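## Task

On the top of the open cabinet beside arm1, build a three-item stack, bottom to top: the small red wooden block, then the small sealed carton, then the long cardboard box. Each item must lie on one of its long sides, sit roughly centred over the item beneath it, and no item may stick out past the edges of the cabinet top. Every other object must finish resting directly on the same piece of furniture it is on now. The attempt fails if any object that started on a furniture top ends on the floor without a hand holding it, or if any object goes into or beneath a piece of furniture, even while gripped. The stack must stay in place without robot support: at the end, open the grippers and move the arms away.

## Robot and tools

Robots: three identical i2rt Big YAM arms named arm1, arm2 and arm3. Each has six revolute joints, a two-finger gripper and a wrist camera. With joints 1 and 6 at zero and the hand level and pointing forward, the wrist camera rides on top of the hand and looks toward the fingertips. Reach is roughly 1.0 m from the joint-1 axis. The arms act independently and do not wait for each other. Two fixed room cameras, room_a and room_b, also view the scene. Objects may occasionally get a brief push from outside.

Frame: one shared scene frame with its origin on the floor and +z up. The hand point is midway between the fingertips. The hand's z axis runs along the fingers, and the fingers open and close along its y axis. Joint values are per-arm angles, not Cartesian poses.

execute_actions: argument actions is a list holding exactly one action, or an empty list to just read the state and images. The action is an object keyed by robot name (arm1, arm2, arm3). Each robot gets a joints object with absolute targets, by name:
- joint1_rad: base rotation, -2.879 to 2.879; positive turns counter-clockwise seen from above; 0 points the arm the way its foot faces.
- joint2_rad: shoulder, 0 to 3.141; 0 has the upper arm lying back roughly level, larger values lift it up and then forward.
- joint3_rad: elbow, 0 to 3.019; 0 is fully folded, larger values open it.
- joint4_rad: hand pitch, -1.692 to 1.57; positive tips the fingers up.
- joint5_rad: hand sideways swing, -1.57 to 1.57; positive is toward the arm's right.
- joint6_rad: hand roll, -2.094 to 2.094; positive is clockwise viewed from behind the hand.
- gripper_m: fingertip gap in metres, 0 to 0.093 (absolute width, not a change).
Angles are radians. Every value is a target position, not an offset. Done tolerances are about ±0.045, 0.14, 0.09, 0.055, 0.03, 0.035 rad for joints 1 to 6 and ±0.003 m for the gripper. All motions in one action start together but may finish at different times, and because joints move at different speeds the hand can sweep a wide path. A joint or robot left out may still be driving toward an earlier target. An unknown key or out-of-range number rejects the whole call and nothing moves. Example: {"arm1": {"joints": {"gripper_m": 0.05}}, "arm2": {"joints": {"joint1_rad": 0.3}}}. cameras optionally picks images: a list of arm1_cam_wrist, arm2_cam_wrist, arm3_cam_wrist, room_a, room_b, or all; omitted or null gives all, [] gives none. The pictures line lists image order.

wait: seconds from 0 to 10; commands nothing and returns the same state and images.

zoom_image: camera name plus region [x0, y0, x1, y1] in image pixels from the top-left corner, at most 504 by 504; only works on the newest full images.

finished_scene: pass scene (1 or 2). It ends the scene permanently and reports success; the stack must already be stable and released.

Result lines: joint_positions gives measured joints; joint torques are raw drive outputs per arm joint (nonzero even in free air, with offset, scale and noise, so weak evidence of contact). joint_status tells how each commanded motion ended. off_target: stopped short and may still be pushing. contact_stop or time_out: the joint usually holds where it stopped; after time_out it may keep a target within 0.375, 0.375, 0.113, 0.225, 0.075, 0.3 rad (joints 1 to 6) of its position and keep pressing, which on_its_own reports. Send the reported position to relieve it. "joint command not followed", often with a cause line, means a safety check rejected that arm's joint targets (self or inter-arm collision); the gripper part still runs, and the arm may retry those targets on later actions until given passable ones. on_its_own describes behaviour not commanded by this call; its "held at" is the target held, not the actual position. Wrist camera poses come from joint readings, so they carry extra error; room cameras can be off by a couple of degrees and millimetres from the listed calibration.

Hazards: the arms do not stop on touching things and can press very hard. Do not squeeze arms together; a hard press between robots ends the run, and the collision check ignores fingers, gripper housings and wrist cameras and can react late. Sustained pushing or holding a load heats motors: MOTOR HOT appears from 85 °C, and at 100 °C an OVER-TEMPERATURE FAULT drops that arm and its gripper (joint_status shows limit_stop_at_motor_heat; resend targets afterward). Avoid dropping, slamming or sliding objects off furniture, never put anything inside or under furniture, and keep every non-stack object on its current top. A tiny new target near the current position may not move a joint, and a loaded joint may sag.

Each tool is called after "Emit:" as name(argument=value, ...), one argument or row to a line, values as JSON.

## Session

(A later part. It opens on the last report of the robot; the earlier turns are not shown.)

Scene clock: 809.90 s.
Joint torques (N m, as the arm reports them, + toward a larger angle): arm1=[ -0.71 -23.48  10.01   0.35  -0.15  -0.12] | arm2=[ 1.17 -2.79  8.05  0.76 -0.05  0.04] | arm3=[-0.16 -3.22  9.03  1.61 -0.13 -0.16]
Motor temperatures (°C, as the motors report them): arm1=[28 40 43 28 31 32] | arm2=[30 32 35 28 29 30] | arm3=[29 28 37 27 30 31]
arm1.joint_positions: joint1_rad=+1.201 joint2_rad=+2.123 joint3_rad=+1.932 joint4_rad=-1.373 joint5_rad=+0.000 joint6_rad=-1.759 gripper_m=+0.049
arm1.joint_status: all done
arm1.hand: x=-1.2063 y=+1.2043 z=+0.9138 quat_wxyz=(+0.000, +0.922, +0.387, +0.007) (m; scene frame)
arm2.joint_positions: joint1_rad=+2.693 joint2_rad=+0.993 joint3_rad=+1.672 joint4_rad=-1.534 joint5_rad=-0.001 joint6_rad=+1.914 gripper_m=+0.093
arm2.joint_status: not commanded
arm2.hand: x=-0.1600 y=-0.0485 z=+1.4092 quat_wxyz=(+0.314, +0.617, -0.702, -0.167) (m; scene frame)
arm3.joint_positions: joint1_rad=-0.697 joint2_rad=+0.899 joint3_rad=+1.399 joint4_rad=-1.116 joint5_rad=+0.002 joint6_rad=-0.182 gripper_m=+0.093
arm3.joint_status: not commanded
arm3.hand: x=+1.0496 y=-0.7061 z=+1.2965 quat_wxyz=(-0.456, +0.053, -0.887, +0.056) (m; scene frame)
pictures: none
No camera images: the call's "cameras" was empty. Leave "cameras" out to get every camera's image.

Emit:
execute_actions(
  actions=[
    {"arm1": {"joints": {"joint2_rad": 2.123, "gripper_m": 0.093}}},
  ],
  cameras=["arm1_cam_wrist"],
)

Emit:
execute_actions(
  actions=[
    {"arm1": {"joints": {"joint2_rad": 1.75}}},
  ],
  cameras=["arm1_cam_wrist", "room_a", "room_b"],
)

Scene clock: 814.43 s.
Joint torques (N m, as the arm reports them, + toward a larger angle): arm1=[ -0.69 -25.3   10.2    0.33  -0.15  -0.12] | arm2=[ 1.18 -2.88  8.1   0.82 -0.11  0.01] | arm3=[-0.2  -2.96  8.83  1.79 -0.13 -0.23]
Motor temperatures (°C, as the motors report them): arm1=[28 40 43 28 31 32] | arm2=[30 32 35 28 29 30] | arm3=[29 28 37 27 30 31]
arm1.joint_positions: joint1_rad=+1.201 joint2_rad=+2.123 joint3_rad=+1.932 joint4_rad=-1.373 joint5_rad=+0.000 joint6_rad=-1.759 gripper_m=+0.093
arm1.joint_status: all done
arm1.hand: x=-1.2064 y=+1.2044 z=+0.9135 quat_wxyz=(+0.000, +0.922, +0.387, +0.007) (m; scene frame)
arm2.joint_positions: joint1_rad=+2.693 joint2_rad=+0.993 joint3_rad=+1.672 joint4_rad=-1.534 joint5_rad=-0.001 joint6_rad=+1.914 gripper_m=+0.093
arm2.joint_status: not commanded
arm2.hand: x=-0.1600 y=-0.0485 z=+1.4092 quat_wxyz=(+0.314, +0.617, -0.702, -0.167) (m; scene frame)
arm3.joint_positions: joint1_rad=-0.697 joint2_rad=+0.899 joint3_rad=+1.399 joint4_rad=-1.116 joint5_rad=+0.002 joint6_rad=-0.182 gripper_m=+0.093
arm3.joint_status: not commanded
arm3.hand: x=+1.0496 y=-0.7061 z=+1.2965 quat_wxyz=(-0.456, +0.053, -0.887, +0.056) (m; scene frame)
pictures: arm1_cam_wrist
camera_calibration (this result's frames):
arm1_cam_wrist: T_world_to_cam=[[-0.727202, 0.686408, 0.00461443, -1.71149], [0.555178, 0.584192, 0.592028, -0.56803], [0.403677, 0.433086, -0.805904, 0.824462], [0, 0, 0, 1]] pos_world=[-1.26206, 1.14956, 1.00863]
Images, in order (width x height): arm1_cam_wrist 504x504.

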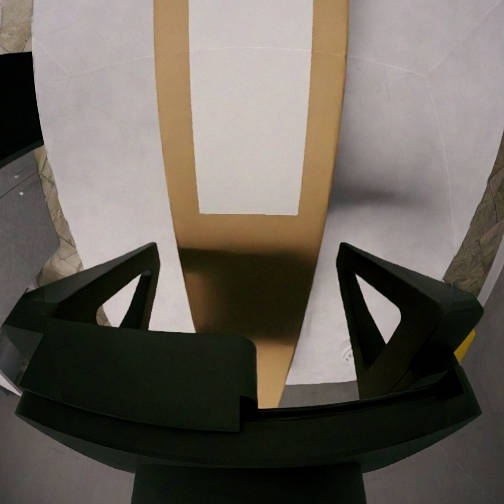

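Scene clock: 816.07 s.
Joint torques (N m, as the arm reports them, + toward a larger angle): arm1=[ -0.65 -22.18  10.85   0.95  -0.14  -0.08] | arm2=[ 0.71 -2.94  8.11  0.72 -0.08  0.08] | arm3=[-0.19 -3.9   8.82  1.52 -0.14 -0.19]
Motor temperatures (°C, as the motors report them): arm1=[28 40 43 28 31 32] | arm2=[30 32 35 28 29 30] | arm3=[29 28 37 27 30 31]
arm1.joint_positions: joint1_rad=+1.201 joint2_rad=+1.766 joint3_rad=+1.930 joint4_rad=-1.372 joint5_rad=+0.000 joint6_rad=-1.759 gripper_m=+0.093
arm1.joint_status: all done
arm1.hand: x=-1.1936 y=+1.1804 z=+1.1365 quat_wxyz=(-0.174, +0.907, +0.382, -0.030) (m; scene frame)
arm2.joint_positions: joint1_rad=+2.693 joint2_rad=+0.993 joint3_rad=+1.672 joint4_rad=-1.534 joint5_rad=-0.001 joint6_rad=+1.914 gripper_m=+0.093
arm2.joint_status: not commanded
arm2.hand: x=-0.1600 y=-0.0485 z=+1.4092 quat_wxyz=(+0.314, +0.617, -0.702, -0.167) (m; scene frame)
arm3.joint_positions: joint1_rad=-0.697 joint2_rad=+0.899 joint3_rad=+1.399 joint4_rad=-1.116 joint5_rad=+0.002 joint6_rad=-0.182 gripper_m=+0.093
arm3.joint_status: not commanded
arm3.hand: x=+1.0496 y=-0.7061 z=+1.2965 quat_wxyz=(-0.456, +0.053, -0.887, +0.056) (m; scene frame)
pictures: arm1_cam_wrist, room_a, room_b
camera_calibration (this result's frames):
arm1_cam_wrist: T_world_to_cam=[[-0.694549, 0.630924, 0.34574, -1.96998], [0.676379, 0.408859, 0.612655, -0.364943], [0.24518, 0.65937, -0.710716, 0.444858], [0, 0, 0, 1]] pos_world=[-1.23048, 1.09879, 1.22085]
Images, in order (width x height): arm1_cam_wrist 504x504, room_a 672x504, room_b 672x504.

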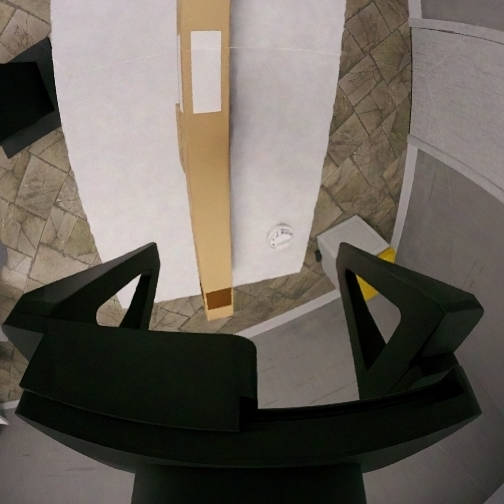

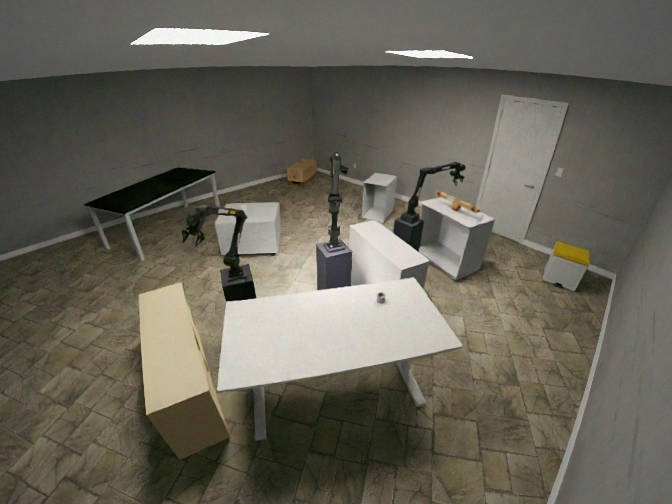

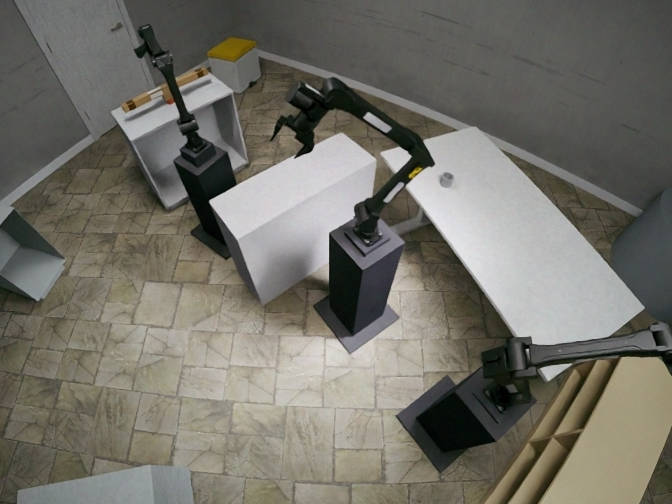

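Emit:
zoom_image(
  camera="room_a",
  region=[410, 160, 500, 235],
)

Emit:
zoom_image(
  camera="room_b",
  region=[100, 40, 250, 150],
)

Region (410, 160, 500, 235) of room_a's 672x504 image, scaled by 5.600, with more detail than that image has.

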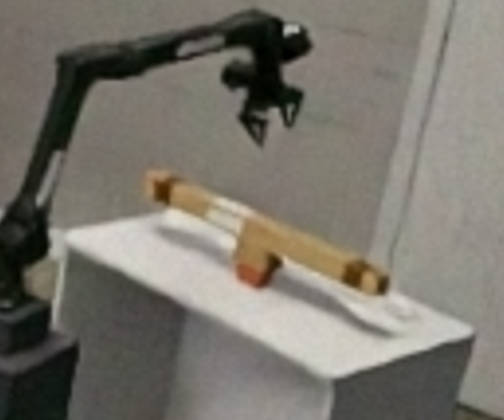

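Region (100, 40, 250, 150) of room_b's 672x504 image, scaled by 3.360, with more detail than that image has; it fills the top 370 rows of this view, and the rest is white.

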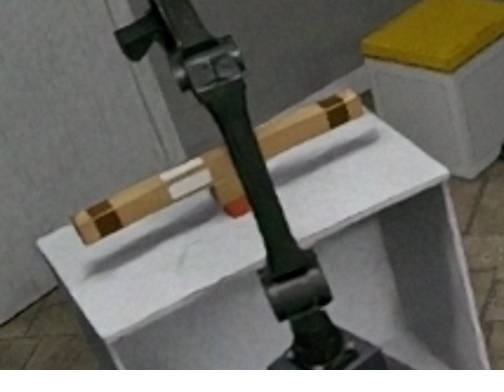

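Emit:
finished_scene(
  scene=2,
)

The scene is finished: the task was done.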